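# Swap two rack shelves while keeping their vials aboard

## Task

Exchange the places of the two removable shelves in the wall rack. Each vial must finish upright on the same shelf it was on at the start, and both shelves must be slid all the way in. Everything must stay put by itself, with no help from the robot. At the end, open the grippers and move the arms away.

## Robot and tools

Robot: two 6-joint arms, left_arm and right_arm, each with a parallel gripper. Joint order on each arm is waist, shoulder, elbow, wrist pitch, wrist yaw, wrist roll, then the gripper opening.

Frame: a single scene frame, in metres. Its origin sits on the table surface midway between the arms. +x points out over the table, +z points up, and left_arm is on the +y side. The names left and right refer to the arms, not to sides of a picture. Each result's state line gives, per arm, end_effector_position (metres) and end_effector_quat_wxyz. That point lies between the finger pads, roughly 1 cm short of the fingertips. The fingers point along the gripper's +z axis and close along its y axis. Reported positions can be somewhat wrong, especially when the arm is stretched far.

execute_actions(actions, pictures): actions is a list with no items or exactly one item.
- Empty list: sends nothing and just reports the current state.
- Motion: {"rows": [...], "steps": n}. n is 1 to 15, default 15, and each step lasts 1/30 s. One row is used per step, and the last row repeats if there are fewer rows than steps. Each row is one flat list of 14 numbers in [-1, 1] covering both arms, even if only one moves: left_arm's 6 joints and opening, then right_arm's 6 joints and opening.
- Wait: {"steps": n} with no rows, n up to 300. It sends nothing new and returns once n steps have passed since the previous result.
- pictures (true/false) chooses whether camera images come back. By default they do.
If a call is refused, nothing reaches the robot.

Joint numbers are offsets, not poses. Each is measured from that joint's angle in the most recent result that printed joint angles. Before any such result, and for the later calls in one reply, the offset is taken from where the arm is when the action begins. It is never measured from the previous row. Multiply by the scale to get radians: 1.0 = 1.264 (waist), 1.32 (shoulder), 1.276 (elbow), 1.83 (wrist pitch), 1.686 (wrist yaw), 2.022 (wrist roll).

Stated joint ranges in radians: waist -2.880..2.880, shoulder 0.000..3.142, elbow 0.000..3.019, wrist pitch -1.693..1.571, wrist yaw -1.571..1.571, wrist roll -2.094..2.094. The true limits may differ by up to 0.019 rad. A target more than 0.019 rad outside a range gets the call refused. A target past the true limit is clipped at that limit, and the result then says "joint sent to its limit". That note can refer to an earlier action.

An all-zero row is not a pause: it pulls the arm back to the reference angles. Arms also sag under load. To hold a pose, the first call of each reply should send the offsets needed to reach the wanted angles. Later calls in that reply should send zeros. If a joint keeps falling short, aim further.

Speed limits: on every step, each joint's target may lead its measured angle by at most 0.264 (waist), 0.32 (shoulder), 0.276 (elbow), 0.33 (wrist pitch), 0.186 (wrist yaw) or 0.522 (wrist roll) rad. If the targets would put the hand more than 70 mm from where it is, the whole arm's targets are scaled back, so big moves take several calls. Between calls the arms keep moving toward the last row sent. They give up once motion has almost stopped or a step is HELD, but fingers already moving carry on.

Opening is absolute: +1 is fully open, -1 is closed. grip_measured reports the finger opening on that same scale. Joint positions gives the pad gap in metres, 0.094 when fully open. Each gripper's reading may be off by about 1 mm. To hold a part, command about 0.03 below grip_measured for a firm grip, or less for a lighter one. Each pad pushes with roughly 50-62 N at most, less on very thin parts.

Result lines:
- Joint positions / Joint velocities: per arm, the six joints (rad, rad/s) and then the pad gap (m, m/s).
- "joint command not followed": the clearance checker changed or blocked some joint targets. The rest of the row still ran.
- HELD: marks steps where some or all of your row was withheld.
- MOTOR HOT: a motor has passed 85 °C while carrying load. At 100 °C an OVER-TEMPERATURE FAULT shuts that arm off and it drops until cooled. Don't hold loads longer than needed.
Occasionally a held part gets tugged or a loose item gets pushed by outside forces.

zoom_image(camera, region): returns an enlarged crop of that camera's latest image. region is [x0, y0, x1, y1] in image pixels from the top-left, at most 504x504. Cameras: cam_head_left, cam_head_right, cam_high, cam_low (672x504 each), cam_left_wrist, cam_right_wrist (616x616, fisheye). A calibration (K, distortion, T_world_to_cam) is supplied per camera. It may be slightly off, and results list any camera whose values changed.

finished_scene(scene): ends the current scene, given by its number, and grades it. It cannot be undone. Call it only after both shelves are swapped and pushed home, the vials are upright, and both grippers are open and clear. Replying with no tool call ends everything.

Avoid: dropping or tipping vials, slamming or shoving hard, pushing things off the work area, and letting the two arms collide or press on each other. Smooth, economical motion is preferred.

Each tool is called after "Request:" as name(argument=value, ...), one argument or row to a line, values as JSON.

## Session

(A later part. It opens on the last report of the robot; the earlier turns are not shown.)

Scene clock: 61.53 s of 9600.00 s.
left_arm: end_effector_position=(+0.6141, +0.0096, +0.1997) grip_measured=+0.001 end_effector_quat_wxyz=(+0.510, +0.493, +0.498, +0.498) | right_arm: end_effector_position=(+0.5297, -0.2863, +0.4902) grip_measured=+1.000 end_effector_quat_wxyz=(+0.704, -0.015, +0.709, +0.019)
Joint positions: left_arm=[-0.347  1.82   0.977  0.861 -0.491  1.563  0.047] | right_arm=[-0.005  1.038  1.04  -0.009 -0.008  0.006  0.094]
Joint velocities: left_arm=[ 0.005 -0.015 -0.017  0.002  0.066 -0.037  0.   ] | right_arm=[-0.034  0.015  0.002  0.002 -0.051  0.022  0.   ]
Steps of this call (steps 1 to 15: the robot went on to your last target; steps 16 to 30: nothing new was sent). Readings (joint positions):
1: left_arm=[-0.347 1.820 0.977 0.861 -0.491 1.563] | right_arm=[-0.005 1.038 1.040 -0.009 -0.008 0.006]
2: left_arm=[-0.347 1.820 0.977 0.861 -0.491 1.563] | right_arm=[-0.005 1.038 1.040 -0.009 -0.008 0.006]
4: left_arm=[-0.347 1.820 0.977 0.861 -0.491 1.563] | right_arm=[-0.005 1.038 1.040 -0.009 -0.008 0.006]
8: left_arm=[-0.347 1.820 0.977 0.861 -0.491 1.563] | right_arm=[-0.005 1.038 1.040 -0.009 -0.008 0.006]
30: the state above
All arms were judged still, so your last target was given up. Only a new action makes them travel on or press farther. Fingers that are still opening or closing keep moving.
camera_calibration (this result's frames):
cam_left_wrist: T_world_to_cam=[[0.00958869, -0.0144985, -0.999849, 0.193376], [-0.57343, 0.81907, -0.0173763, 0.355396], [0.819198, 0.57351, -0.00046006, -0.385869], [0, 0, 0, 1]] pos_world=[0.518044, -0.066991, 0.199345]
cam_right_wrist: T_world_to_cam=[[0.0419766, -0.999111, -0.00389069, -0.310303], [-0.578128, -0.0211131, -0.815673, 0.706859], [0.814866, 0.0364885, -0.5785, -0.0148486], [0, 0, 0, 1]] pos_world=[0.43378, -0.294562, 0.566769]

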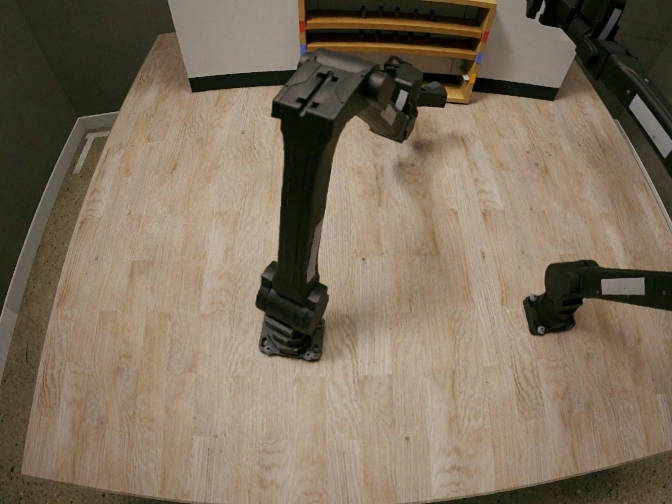

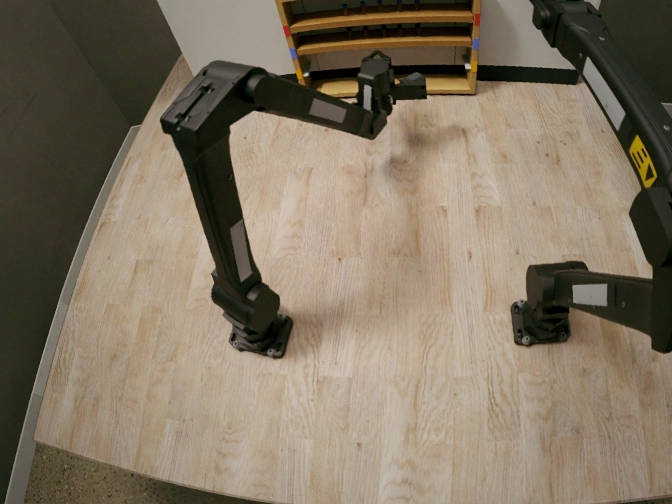

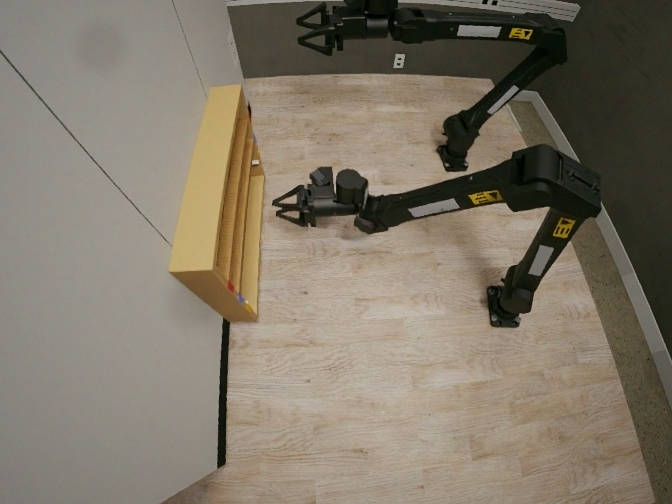

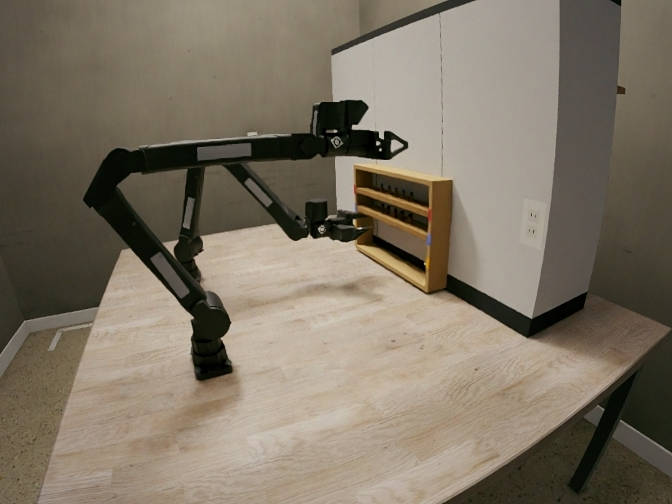

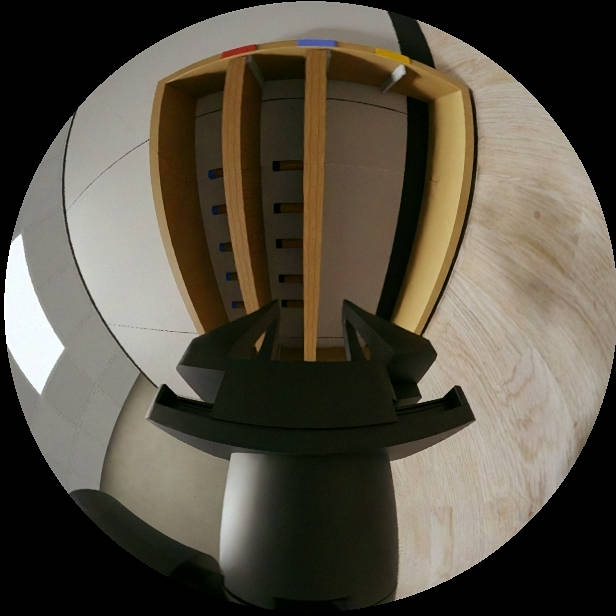

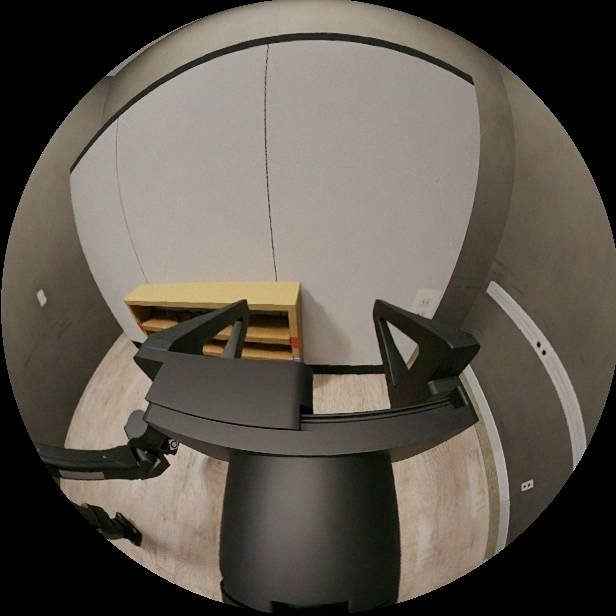

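Request:
execute_actions(
  actions=[
    {"rows":[[0.014,0.022,0.05,-0.016,0.008,0.004,-0.2,0,0,0,0,0,0,1],[0.014,0.022,0.05,-0.016,0.008,0.004,-0.2,0,0,0,0,0,0,1],[0.028,0.044,0.1,-0.032,0.016,0.004,-0.2,0,0,0,0,0,0,1],[0.028,0.044,0.1,-0.032,0.016,0.004,-0.2,0,0,0,0,0,0,1],[0.043,0.067,0.143,-0.049,0.026,0.004,-0.2,0,0,0,0,0,0,1]]},
  ],
  pictures=false,
)

Request:
execute_actions(
  actions=[
    {"steps":20},
  ],
)

Scene clock: 69.33 s of 9600.00 s.
left_arm: end_effector_position=(+0.6692, +0.0163, +0.1895) grip_measured=-0.198 end_effector_quat_wxyz=(+0.495, +0.501, +0.505, +0.498) | right_arm: end_effector_position=(+0.5296, -0.2863, +0.4873) grip_measured=+1.000 end_effector_quat_wxyz=(+0.703, -0.015, +0.711, +0.019)
Joint positions: left_arm=[-0.293  1.914  1.124  0.776 -0.45   1.563  0.038] | right_arm=[-0.005  1.038  1.035 -0.009 -0.008  0.006  0.094]
Joint velocities: left_arm=[ 0.005 -0.005  0.012 -0.017  0.037 -0.037 -0.001] | right_arm=[ 0.005  0.005 -0.007  0.002 -0.037  0.007  0.   ]
Steps of this call (steps 1 to 90: nothing new was sent; then 4.30 s passed at rest; steps 91 to 105: all 15 steps of this action). Readings (joint positions):
91: left_arm=[-0.347 1.821 0.979 0.857 -0.487 1.563] | right_arm=[-0.005 1.038 1.040 -0.009 -0.008 0.006]
92: left_arm=[-0.346 1.824 0.983 0.850 -0.483 1.563] | right_arm=[-0.005 1.038 1.039 -0.009 -0.008 0.006]
94: left_arm=[-0.341 1.842 1.013 0.827 -0.471 1.563] | right_arm=[-0.005 1.038 1.037 -0.009 -0.008 0.006]
98: left_arm=[-0.314 1.904 1.113 0.784 -0.451 1.563] | right_arm=[-0.005 1.038 1.035 -0.009 -0.008 0.006]
105: the state above

Scene clock: 70.00 s of 9600.00 s.
left_arm: end_effector_position=(+0.6692, +0.0163, +0.1895) grip_measured=-0.198 end_effector_quat_wxyz=(+0.495, +0.501, +0.505, +0.498) | right_arm: end_effector_position=(+0.5296, -0.2863, +0.4873) grip_measured=+1.000 end_effector_quat_wxyz=(+0.703, -0.015, +0.711, +0.019)
Joint positions: left_arm=[-0.293  1.914  1.124  0.776 -0.45   1.563  0.038] | right_arm=[-0.005  1.038  1.035 -0.009 -0.008  0.006  0.094]
Joint velocities: left_arm=[-0.015 -0.015 -0.022  0.002 -0.037 -0.022 -0.   ] | right_arm=[ 0.015  0.005  0.002  0.002 -0.081  0.051  0.   ]
Steps of this call (steps 1 to 15: the robot went on to your last target; steps 16 to 20: nothing new was sent). Readings (joint positions):
1: left_arm=[-0.293 1.914 1.124 0.776 -0.450 1.563] | right_arm=[-0.005 1.038 1.035 -0.009 -0.008 0.006]
2: left_arm=[-0.293 1.914 1.124 0.776 -0.450 1.563] | right_arm=[-0.005 1.038 1.035 -0.009 -0.008 0.006]
4: left_arm=[-0.293 1.914 1.124 0.776 -0.450 1.563] | right_arm=[-0.005 1.038 1.035 -0.009 -0.008 0.006]
8: left_arm=[-0.293 1.914 1.124 0.776 -0.450 1.563] | right_arm=[-0.005 1.038 1.035 -0.009 -0.008 0.006]
20: the state above
All arms were judged still, so your last target was given up. Only a new action makes them travel on or press farther. Fingers that are still opening or closing keep moving.
camera_calibration (this result's frames):
cam_left_wrist: T_world_to_cam=[[-0.0195173, 0.000370843, -0.999809, 0.202], [-0.584393, 0.811386, 0.0117089, 0.383306], [0.811236, 0.584511, -0.0156193, -0.426818], [0, 0, 0, 1]] pos_world=[0.574194, -0.0616043, 0.190807]
cam_right_wrist: T_world_to_cam=[[0.0419588, -0.999112, -0.0038982, -0.310301], [-0.581853, -0.0212634, -0.813016, 0.705143], [0.812211, 0.0363814, -0.582228, -0.0133099], [0, 0, 0, 1]] pos_world=[0.43412, -0.294548, 0.564334]

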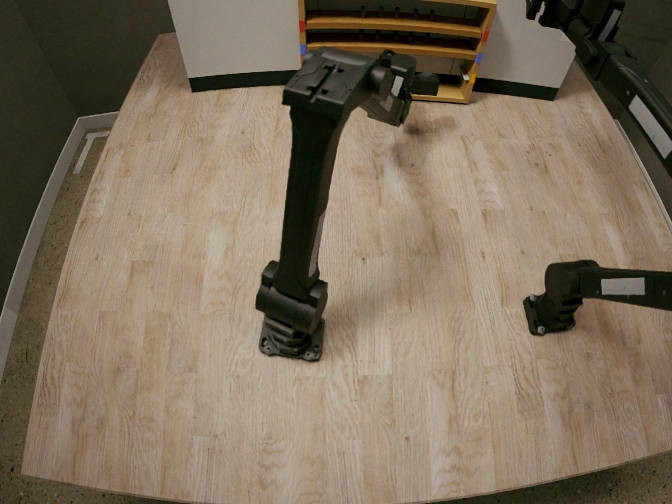

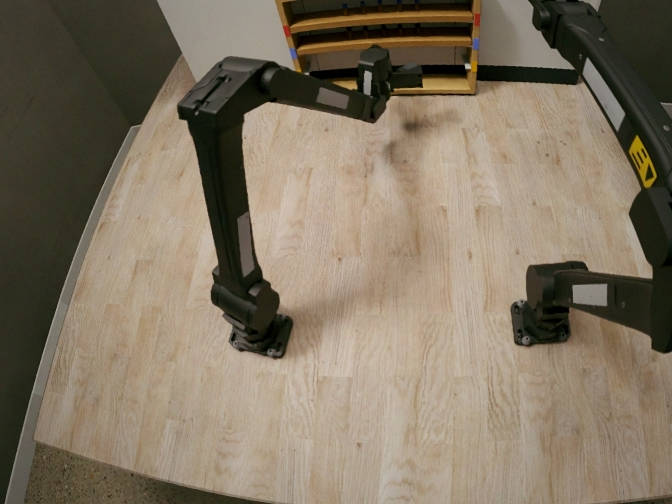

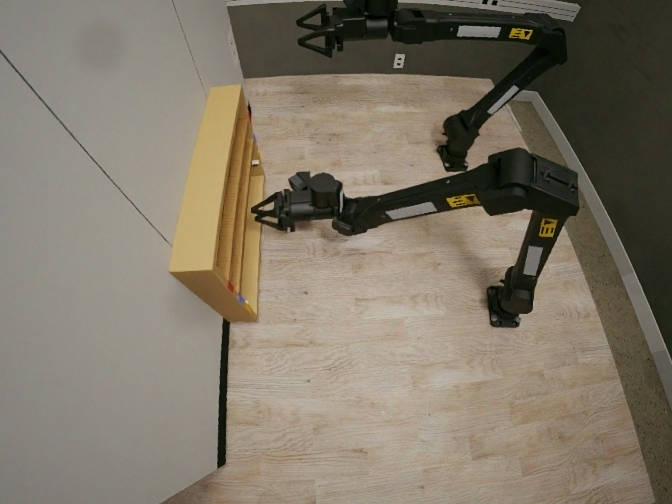

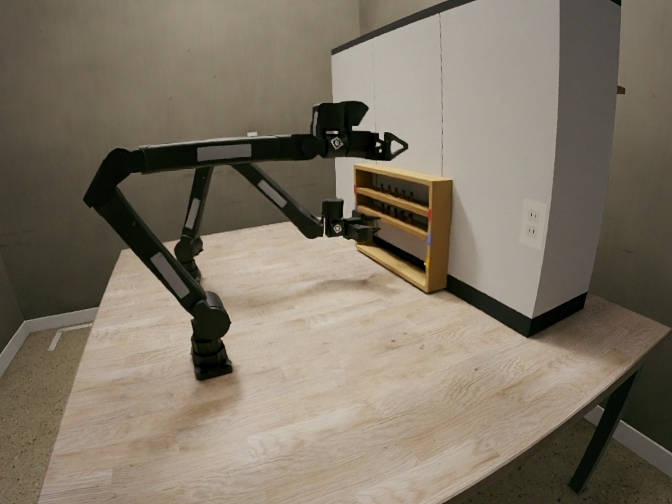

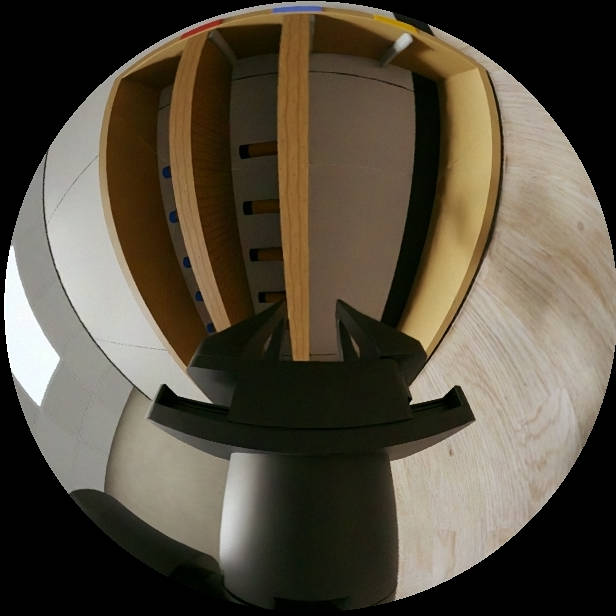

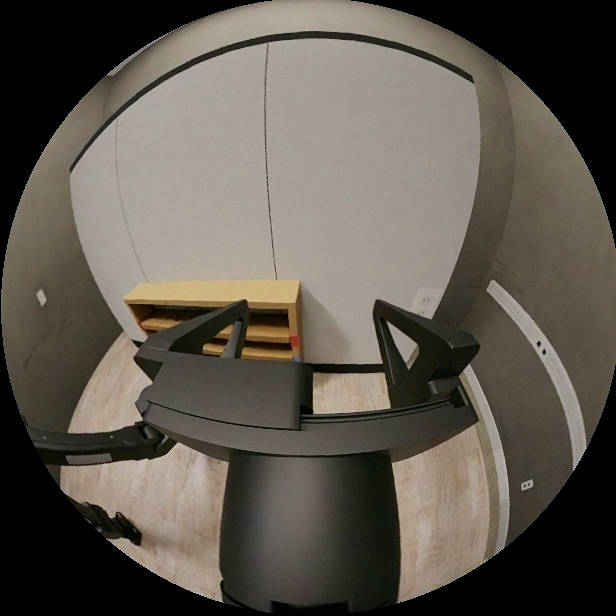

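Request:
execute_actions(
  actions=[
    {"rows":[[-0.01,-0.008,0.038,0.015,0,0.004,-0.2,0,0,0.02,0,0,0,1]]},
  ],
)

Scene clock: 74.13 s of 9600.00 s.
left_arm: end_effector_position=(+0.6690, +0.0155, +0.1915) grip_measured=-0.198 end_effector_quat_wxyz=(+0.499, +0.498, +0.504, +0.499) | right_arm: end_effector_position=(+0.5296, -0.2863, +0.4873) grip_measured=+1.000 end_effector_quat_wxyz=(+0.703, -0.015, +0.711, +0.019)
Joint positions: left_arm=[-0.294  1.914  1.124  0.784 -0.45   1.563  0.038] | right_arm=[-0.005  1.038  1.035 -0.009 -0.008  0.006  0.094]
Joint velocities: left_arm=[-0.005 -0.005 -0.002 -0.002 -0.051 -0.081  0.   ] | right_arm=[-0.024 -0.015  0.002 -0.007  0.007 -0.051  0.   ]
Steps of this call (steps 1 to 90: nothing new was sent; then 0.63 s passed at rest; steps 91 to 105: all 15 steps of this action). Readings (joint positions):
91: left_arm=[-0.293 1.914 1.124 0.777 -0.450 1.563] | right_arm=[-0.005 1.038 1.035 -0.009 -0.008 0.006]
92: left_arm=[-0.293 1.914 1.124 0.779 -0.450 1.563] | right_arm=[-0.005 1.038 1.035 -0.009 -0.008 0.006]
94: left_arm=[-0.294 1.914 1.124 0.783 -0.450 1.563] | right_arm=[-0.005 1.038 1.035 -0.009 -0.008 0.006]
98: left_arm=[-0.294 1.914 1.124 0.784 -0.450 1.563] | right_arm=[-0.005 1.038 1.035 -0.009 -0.008 0.006]
105: the state above
camera_calibration (this result's frames):
cam_left_wrist: T_world_to_cam=[[-0.0119393, -0.00321188, -0.999924, 0.198923], [-0.583525, 0.812083, 0.00435891, 0.384584], [0.812007, 0.583533, -0.0115699, -0.427403], [0, 0, 0, 1]] pos_world=[0.573844, -0.0622722, 0.192287]
cam_right_wrist: T_world_to_cam=[[0.0419588, -0.999112, -0.0038982, -0.310301], [-0.581853, -0.0212634, -0.813016, 0.705143], [0.812211, 0.0363814, -0.582228, -0.0133099], [0, 0, 0, 1]] pos_world=[0.43412, -0.294548, 0.564334]

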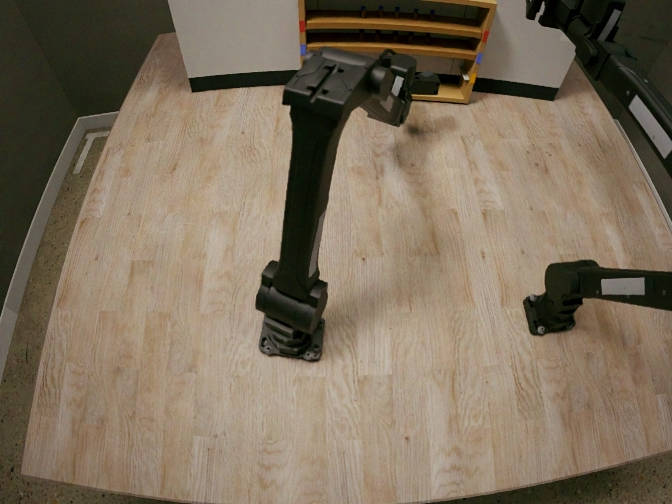

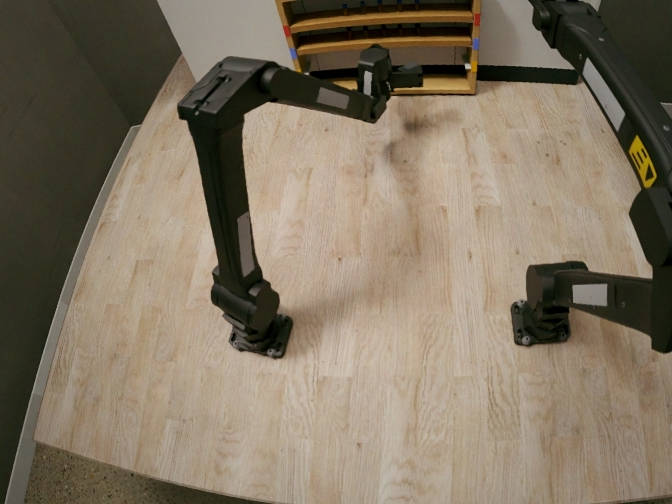

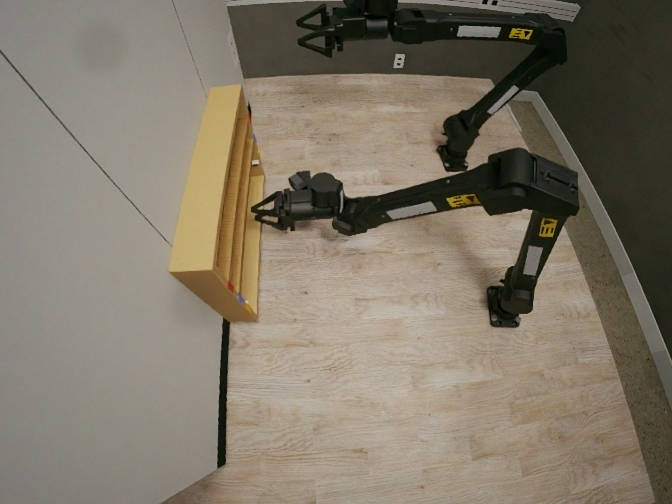

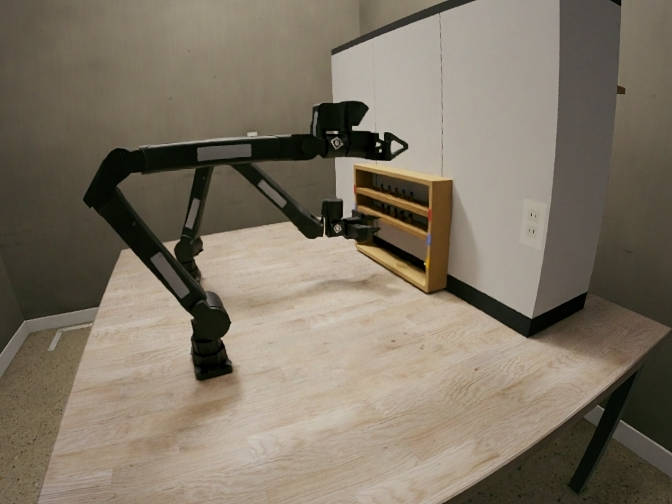

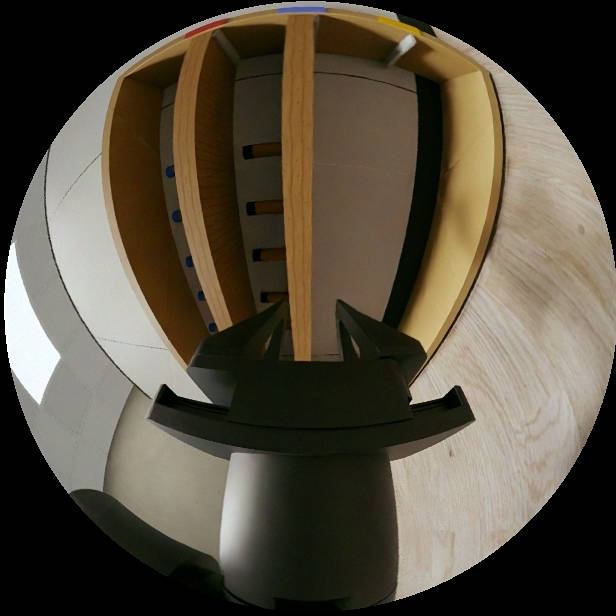

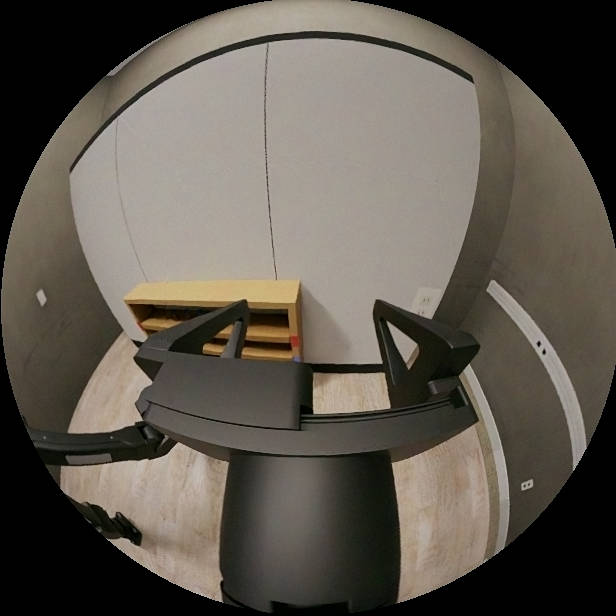

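Request:
execute_actions(
  actions=[
    {"rows":[[-0.018,-0.008,0.054,0.012,0,0.004,-0.2,0,0,0.02,0,0,0,1]]},
  ],
)

Scene clock: 76.80 s of 9600.00 s.
left_arm: end_effector_position=(+0.6708, +0.0028, +0.2041) grip_measured=-0.198 end_effector_quat_wxyz=(+0.512, +0.493, +0.497, +0.498) | right_arm: end_effector_position=(+0.5296, -0.2863, +0.4873) grip_measured=+1.000 end_effector_quat_wxyz=(+0.703, -0.015, +0.711, +0.019)
Joint positions: left_arm=[-0.309  1.914  1.147  0.789 -0.45   1.563  0.038] | right_arm=[-0.005  1.038  1.035 -0.009 -0.008  0.006  0.094]
Joint velocities: left_arm=[-0.015 -0.015 -0.017 -0.002 -0.051 -0.022 -0.002] | right_arm=[-0.005  0.015  0.002 -0.002 -0.022  0.037  0.   ]
Steps of this call (steps 1 to 15: the robot went on to your last target; steps 16 to 65: nothing new was sent; steps 66 to 80: all 15 steps of this action). Readings (joint positions):
66: left_arm=[-0.295 1.914 1.126 0.784 -0.450 1.563] | right_arm=[-0.005 1.038 1.035 -0.009 -0.008 0.006]
67: left_arm=[-0.296 1.914 1.129 0.784 -0.450 1.563] | right_arm=[-0.005 1.038 1.035 -0.009 -0.008 0.006]
69: left_arm=[-0.300 1.914 1.137 0.786 -0.450 1.563] | right_arm=[-0.005 1.038 1.035 -0.009 -0.008 0.006]
73: left_arm=[-0.308 1.914 1.147 0.789 -0.450 1.563] | right_arm=[-0.005 1.038 1.035 -0.009 -0.008 0.006]
80: the state above
camera_calibration (this result's frames):
cam_left_wrist: T_world_to_cam=[[0.0129784, -0.0153695, -0.999798, 0.194793], [-0.571184, 0.820578, -0.020029, 0.392591], [0.82072, 0.571328, 0.00187098, -0.429892], [0, 0, 0, 1]] pos_world=[0.574535, -0.0735478, 0.203421]
cam_right_wrist: T_world_to_cam=[[0.0419588, -0.999112, -0.0038982, -0.310301], [-0.581853, -0.0212634, -0.813016, 0.705143], [0.812211, 0.0363814, -0.582228, -0.0133099], [0, 0, 0, 1]] pos_world=[0.43412, -0.294548, 0.564334]

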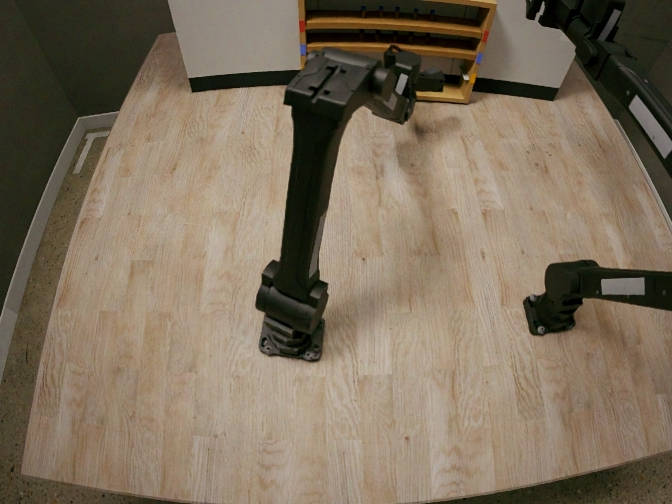

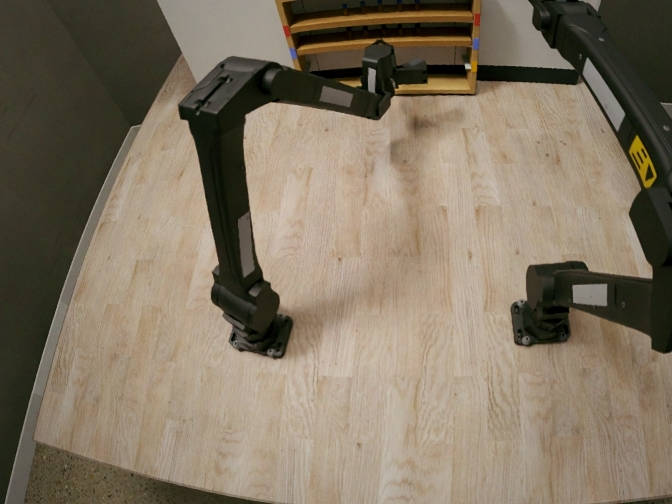

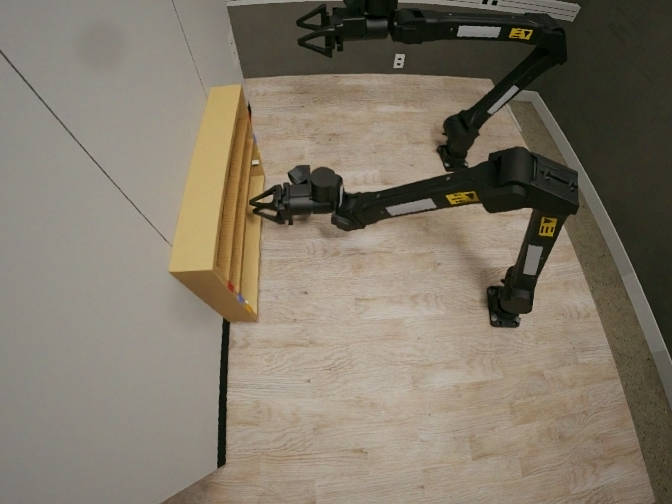

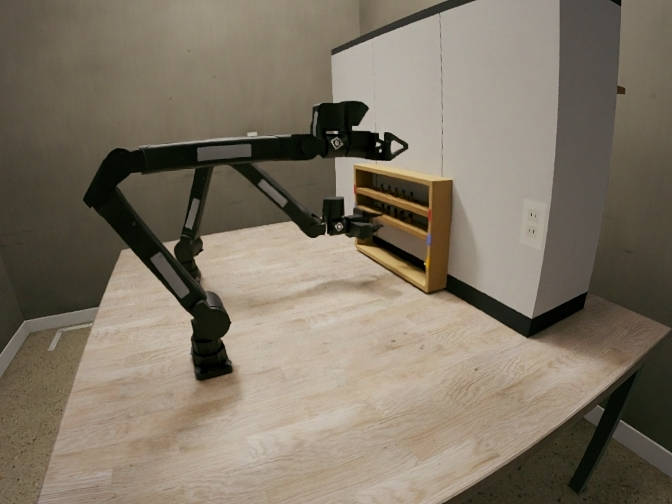

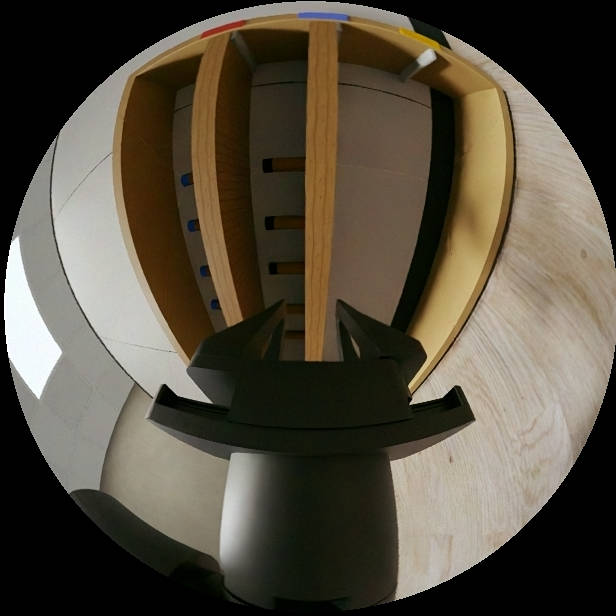

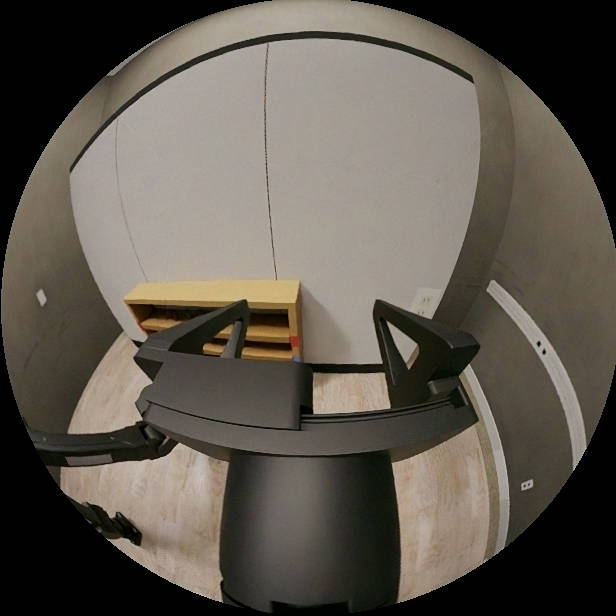

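Request:
execute_actions(
  actions=[
    {"rows":[[0.008,0.004,0.035,-0.012,0.004,0.004,-0.2,0,0,0.02,0,0,0,1],[0.012,0.008,0.042,-0.014,0.006,0.004,-0.2,0,0,0.02,0,0,0,1],[0.016,0.012,0.049,-0.016,0.008,0.004,-0.2,0,0,0.02,0,0,0,1],[0.019,0.016,0.057,-0.018,0.01,0.004,-0.2,0,0,0.02,0,0,0,1],[0.022,0.02,0.065,-0.02,0.011,0.004,-0.2,0,0,0.02,0,0,0,1],[0.025,0.024,0.073,-0.023,0.013,0.004,-0.2,0,0,0.02,0,0,0,1],[0.027,0.028,0.081,-0.025,0.015,0.004,-0.2,0,0,0.02,0,0,0,1],[0.03,0.032,0.089,-0.027,0.016,0.004,-0.2,0,0,0.02,0,0,0,1],[0.032,0.036,0.097,-0.03,0.018,0.004,-0.2,0,0,0.02,0,0,0,1],[0.034,0.039,0.104,-0.032,0.019,0.004,-0.2,0,0,0.02,0,0,0,1]]},
  ],
  pictures=false,
)

Request:
execute_actions(
  actions=[
    {"steps":10},
  ],
)

Scene clock: 86.10 s of 9600.00 s.
left_arm: end_effector_position=(+0.7032, +0.0136, +0.1999) grip_measured=-0.198 end_effector_quat_wxyz=(+0.503, +0.496, +0.502, +0.499) | right_arm: end_effector_position=(+0.5296, -0.2863, +0.4873) grip_measured=+1.000 end_effector_quat_wxyz=(+0.703, -0.015, +0.711, +0.019)
Joint positions: left_arm=[-0.271  1.964  1.232  0.736 -0.423  1.563  0.038] | right_arm=[-0.005  1.038  1.035 -0.009 -0.008  0.006  0.094]
Joint velocities: left_arm=[ 0.034 -0.015 -0.002 -0.012  0.022  0.022 -0.001] | right_arm=[-0.005 -0.015  0.007 -0.027 -0.037 -0.066  0.   ]
Steps of this call (steps 1 to 15: the robot went on to your last target; steps 16 to 90: nothing new was sent; then 5.80 s passed at rest; steps 91 to 105: all 15 steps of this action). Readings (joint positions):
91: left_arm=[-0.309 1.914 1.147 0.786 -0.449 1.563] | right_arm=[-0.005 1.038 1.035 -0.009 -0.008 0.006]
92: left_arm=[-0.309 1.914 1.148 0.781 -0.447 1.563] | right_arm=[-0.005 1.038 1.035 -0.009 -0.008 0.006]
94: left_arm=[-0.307 1.918 1.154 0.770 -0.440 1.563] | right_arm=[-0.005 1.038 1.035 -0.009 -0.008 0.006]
98: left_arm=[-0.295 1.940 1.190 0.752 -0.429 1.563] | right_arm=[-0.005 1.038 1.035 -0.009 -0.008 0.006]
105: the state above

Scene clock: 86.43 s of 9600.00 s.
left_arm: end_effector_position=(+0.7034, +0.0140, +0.1998) grip_measured=-0.198 end_effector_quat_wxyz=(+0.503, +0.496, +0.502, +0.499) | right_arm: end_effector_position=(+0.5296, -0.2863, +0.4873) grip_measured=+1.000 end_effector_quat_wxyz=(+0.703, -0.015, +0.711, +0.019)
Joint positions: left_arm=[-0.27   1.964  1.232  0.736 -0.422  1.563  0.038] | right_arm=[-0.005  1.038  1.035 -0.009 -0.008  0.006  0.094]
Joint velocities: left_arm=[-0.015 -0.005 -0.012 -0.007  0.022  0.007 -0.001] | right_arm=[ 0.005  0.005 -0.007 -0.017 -0.037 -0.066  0.   ]
Steps of this call (steps 1 to 10: the robot went on to your last target). Readings (joint positions):
1: left_arm=[-0.270 1.964 1.232 0.736 -0.423 1.563] | right_arm=[-0.005 1.038 1.035 -0.009 -0.008 0.006]
2: left_arm=[-0.270 1.964 1.232 0.736 -0.423 1.563] | right_arm=[-0.005 1.038 1.035 -0.009 -0.008 0.006]
4: left_arm=[-0.270 1.964 1.232 0.736 -0.422 1.563] | right_arm=[-0.005 1.038 1.035 -0.009 -0.008 0.006]
8: left_arm=[-0.270 1.964 1.232 0.736 -0.422 1.563] | right_arm=[-0.005 1.038 1.035 -0.009 -0.008 0.006]
10: the state above
camera_calibration (this result's frames):
cam_left_wrist: T_world_to_cam=[[-0.00331368, -0.00719835, -0.999969, 0.201652], [-0.580114, 0.814526, -0.00394105, 0.405058], [0.814528, 0.580083, -0.00687494, -0.457087], [0, 0, 0, 1]] pos_world=[0.607958, -0.0633308, 0.200099]
cam_right_wrist: T_world_to_cam=[[0.0419588, -0.999112, -0.0038982, -0.310301], [-0.581853, -0.0212634, -0.813016, 0.705143], [0.812211, 0.0363814, -0.582228, -0.0133099], [0, 0, 0, 1]] pos_world=[0.43412, -0.294548, 0.564334]

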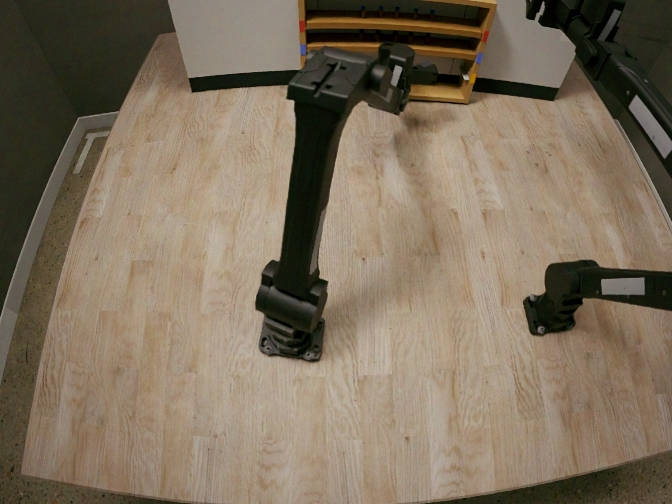

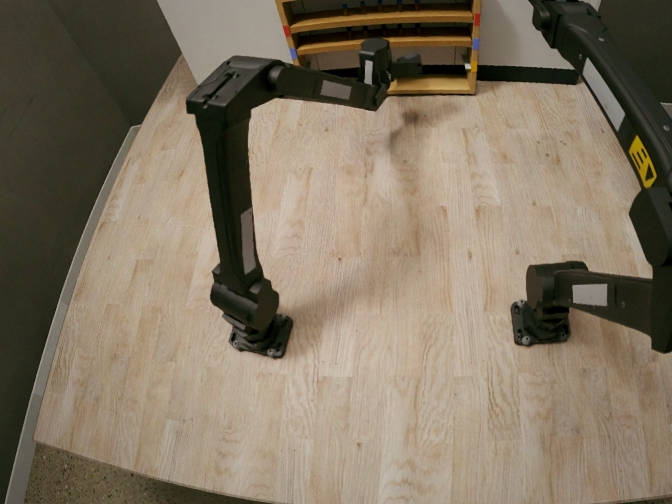

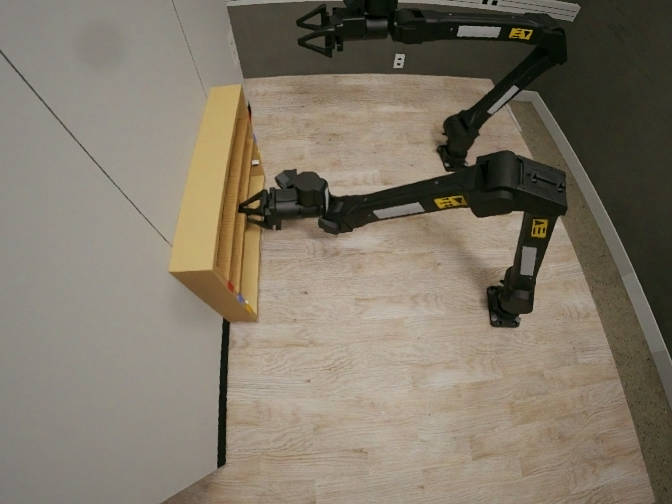

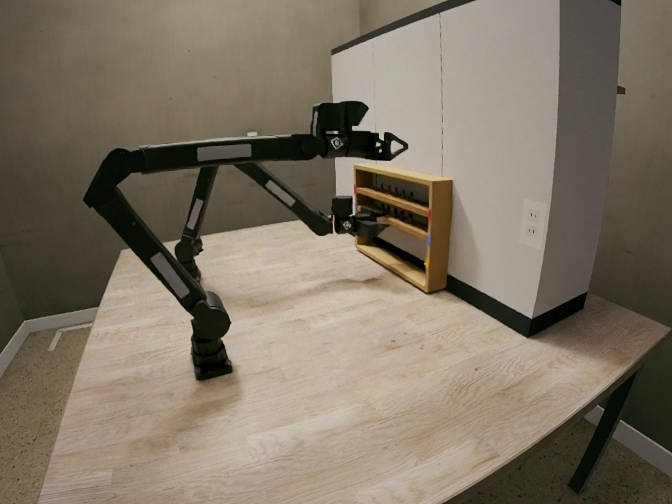

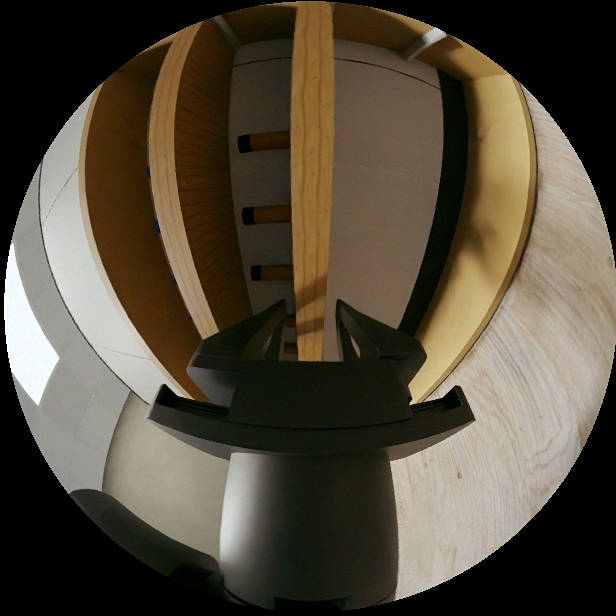

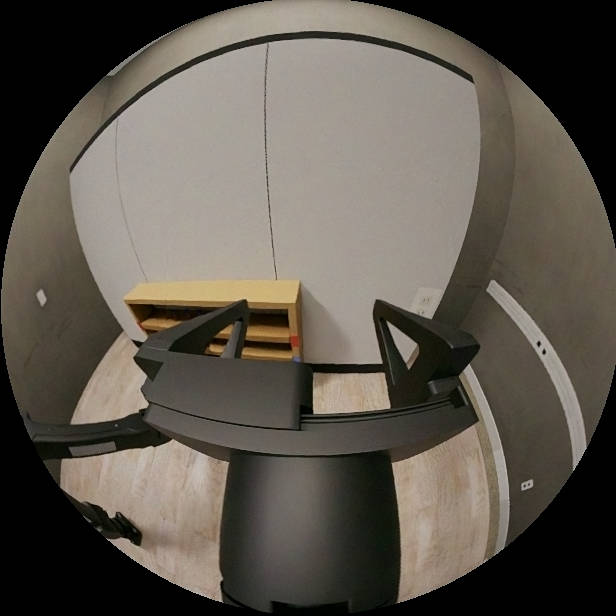

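Request:
execute_actions(
  actions=[
    {"rows":[[0,0.004,0.04,-0.004,0,0.004,-0.2,0,0,0.02,0,0,0,1],[0,0.008,0.047,-0.007,0,0.004,-0.2,0,0,0.02,0,0,0,1],[0,0.012,0.054,-0.009,0,0.004,-0.2,0,0,0.02,0,0,0,1],[0,0.015,0.061,-0.0115,0,0.004,-0.2,0,0,0.02,0,0,0,1]]},
  ],
)

Scene clock: 91.63 s of 9600.00 s.
left_arm: end_effector_position=(+0.7108, +0.0108, +0.1997) grip_measured=-0.198 end_effector_quat_wxyz=(+0.502, +0.497, +0.502, +0.499) | right_arm: end_effector_position=(+0.5296, -0.2863, +0.4873) grip_measured=+1.000 end_effector_quat_wxyz=(+0.703, -0.015, +0.711, +0.019)
Joint positions: left_arm=[-0.27   1.979  1.26   0.719 -0.422  1.563  0.038] | right_arm=[-0.005  1.038  1.035 -0.009 -0.008  0.006  0.094]
Joint velocities: left_arm=[-0.005 -0.024  0.012 -0.007  0.007 -0.022 -0.   ] | right_arm=[ 0.005 -0.015  0.007 -0.027 -0.051 -0.037  0.   ]
Steps of this call (steps 1 to 15: the robot went on to your last target; steps 16 to 90: nothing new was sent; then 1.70 s passed at rest; steps 91 to 105: all 15 steps of this action). Readings (joint positions):
91: left_arm=[-0.270 1.964 1.232 0.735 -0.422 1.563] | right_arm=[-0.005 1.038 1.035 -0.009 -0.008 0.006]
92: left_arm=[-0.270 1.964 1.233 0.733 -0.422 1.563] | right_arm=[-0.005 1.038 1.035 -0.009 -0.008 0.006]
94: left_arm=[-0.270 1.968 1.241 0.727 -0.422 1.563] | right_arm=[-0.005 1.038 1.035 -0.009 -0.008 0.006]
98: left_arm=[-0.270 1.978 1.260 0.721 -0.422 1.563] | right_arm=[-0.005 1.038 1.035 -0.009 -0.008 0.006]
105: the state above
camera_calibration (this result's frames):
cam_left_wrist: T_world_to_cam=[[-0.00610011, -0.00595389, -0.999964, 0.203494], [-0.580121, 0.814529, -0.00131086, 0.411503], [0.814507, 0.580092, -0.0084227, -0.460862], [0, 0, 0, 1]] pos_world=[0.615338, -0.0666267, 0.200144]
cam_right_wrist: T_world_to_cam=[[0.0419588, -0.999112, -0.0038982, -0.310301], [-0.581853, -0.0212634, -0.813016, 0.705143], [0.812211, 0.0363814, -0.582228, -0.0133099], [0, 0, 0, 1]] pos_world=[0.43412, -0.294548, 0.564334]

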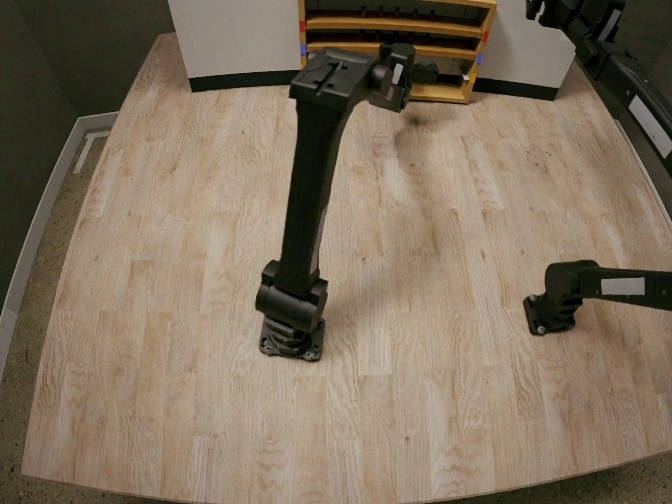

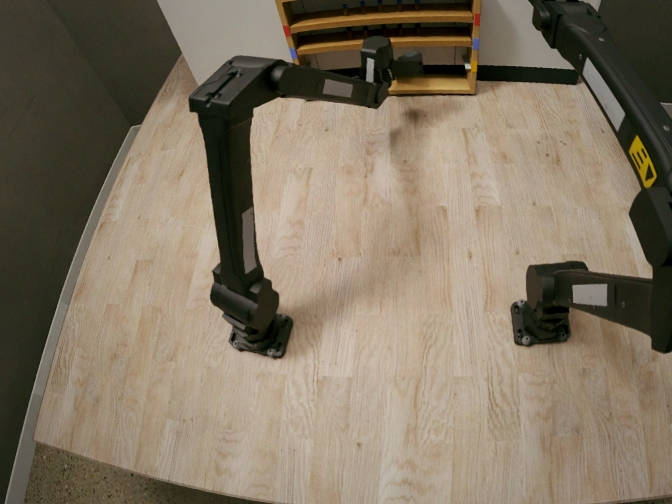

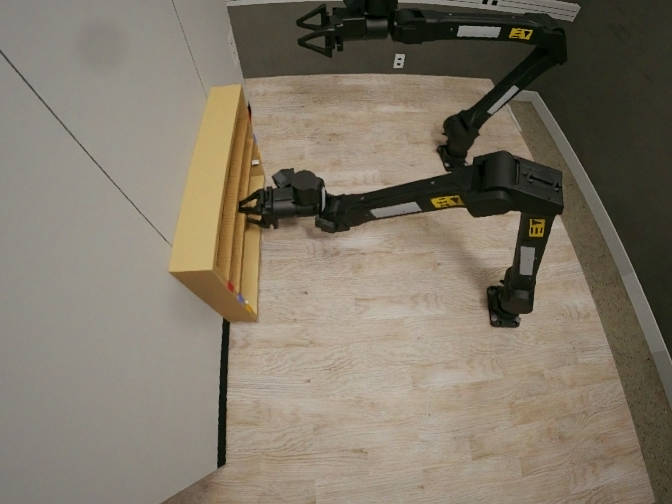

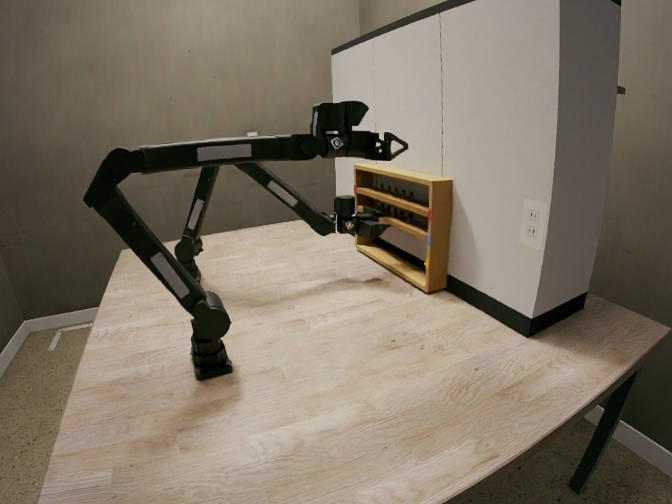

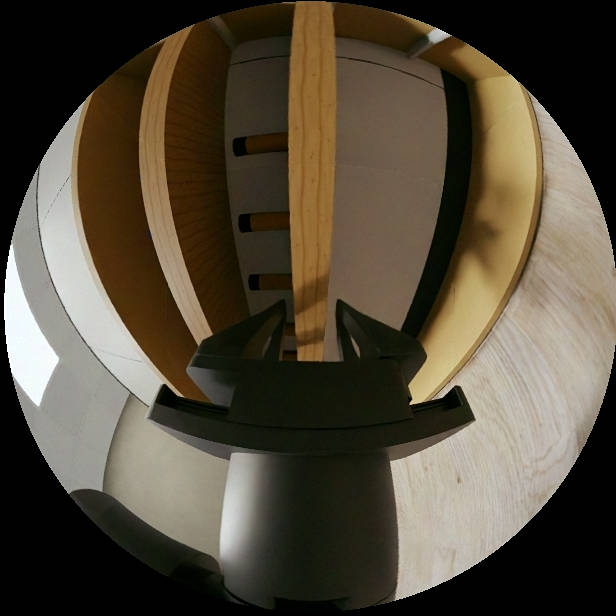

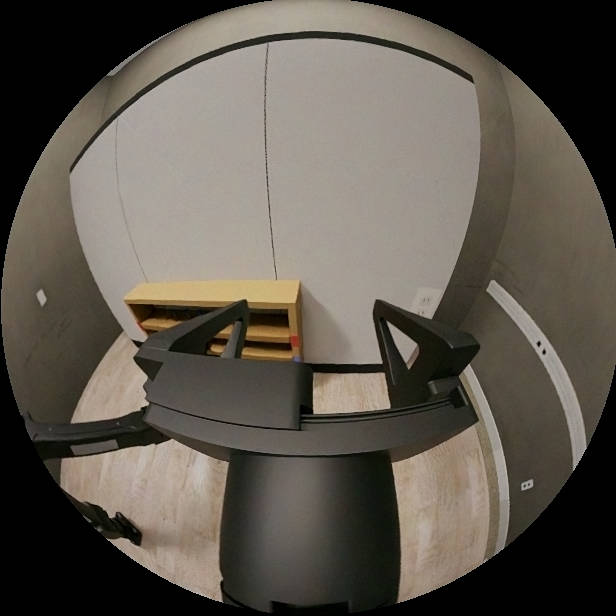

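Close the gripper.

Request:
execute_actions(
  actions=[
    {"rows":[[0,-0.005,0.025,0.005,0,0.004,-0.4,0,0,0.02,0,0,0,1],[0,-0.005,0.025,0.005,0,0.004,-0.5,0,0,0.02,0,0,0,1],[0,-0.005,0.025,0.005,0,0.004,-0.55,0,0,0.02,0,0,0,1],[0,-0.005,0.025,0.005,0,0.004,-0.58,0,0,0.02,0,0,0,1],[0,-0.005,0.025,0.005,0,0.004,-0.62,0,0,0.02,0,0,0,1]]},
  ],
  pictures=false,
)

Scene clock: 94.70 s of 9600.00 s.
left_arm: end_effector_position=(+0.7108, +0.0108, +0.2002) grip_measured=-0.610 end_effector_quat_wxyz=(+0.502, +0.497, +0.502, +0.499) | right_arm: end_effector_position=(+0.5296, -0.2863, +0.4873) grip_measured=+1.000 end_effector_quat_wxyz=(+0.703, -0.015, +0.711, +0.019)
Joint positions: left_arm=[-0.27   1.978  1.26   0.721 -0.422  1.565  0.018] | right_arm=[-0.005  1.038  1.035 -0.009 -0.008  0.006  0.094]
Joint velocities: left_arm=[-0.005 -0.015 -0.017 -0.007 -0.007  0.007 -0.   ] | right_arm=[-0.015  0.005  0.002  0.002 -0.007  0.022  0.   ]
Steps of this call (steps 1 to 15: the robot went on to your last target; steps 16 to 77: nothing new was sent; steps 78 to 92: all 15 steps of this action). Readings (joint positions):
78: left_arm=[-0.270 1.979 1.260 0.719 -0.422 1.563] | right_arm=[-0.005 1.038 1.035 -0.009 -0.008 0.006]
79: left_arm=[-0.270 1.979 1.260 0.719 -0.422 1.563] | right_arm=[-0.005 1.038 1.035 -0.009 -0.008 0.006]
81: left_arm=[-0.270 1.979 1.260 0.719 -0.422 1.563] | right_arm=[-0.005 1.038 1.035 -0.009 -0.008 0.006]
85: left_arm=[-0.270 1.978 1.260 0.721 -0.422 1.564] | right_arm=[-0.005 1.038 1.035 -0.009 -0.008 0.006]
92: the state above


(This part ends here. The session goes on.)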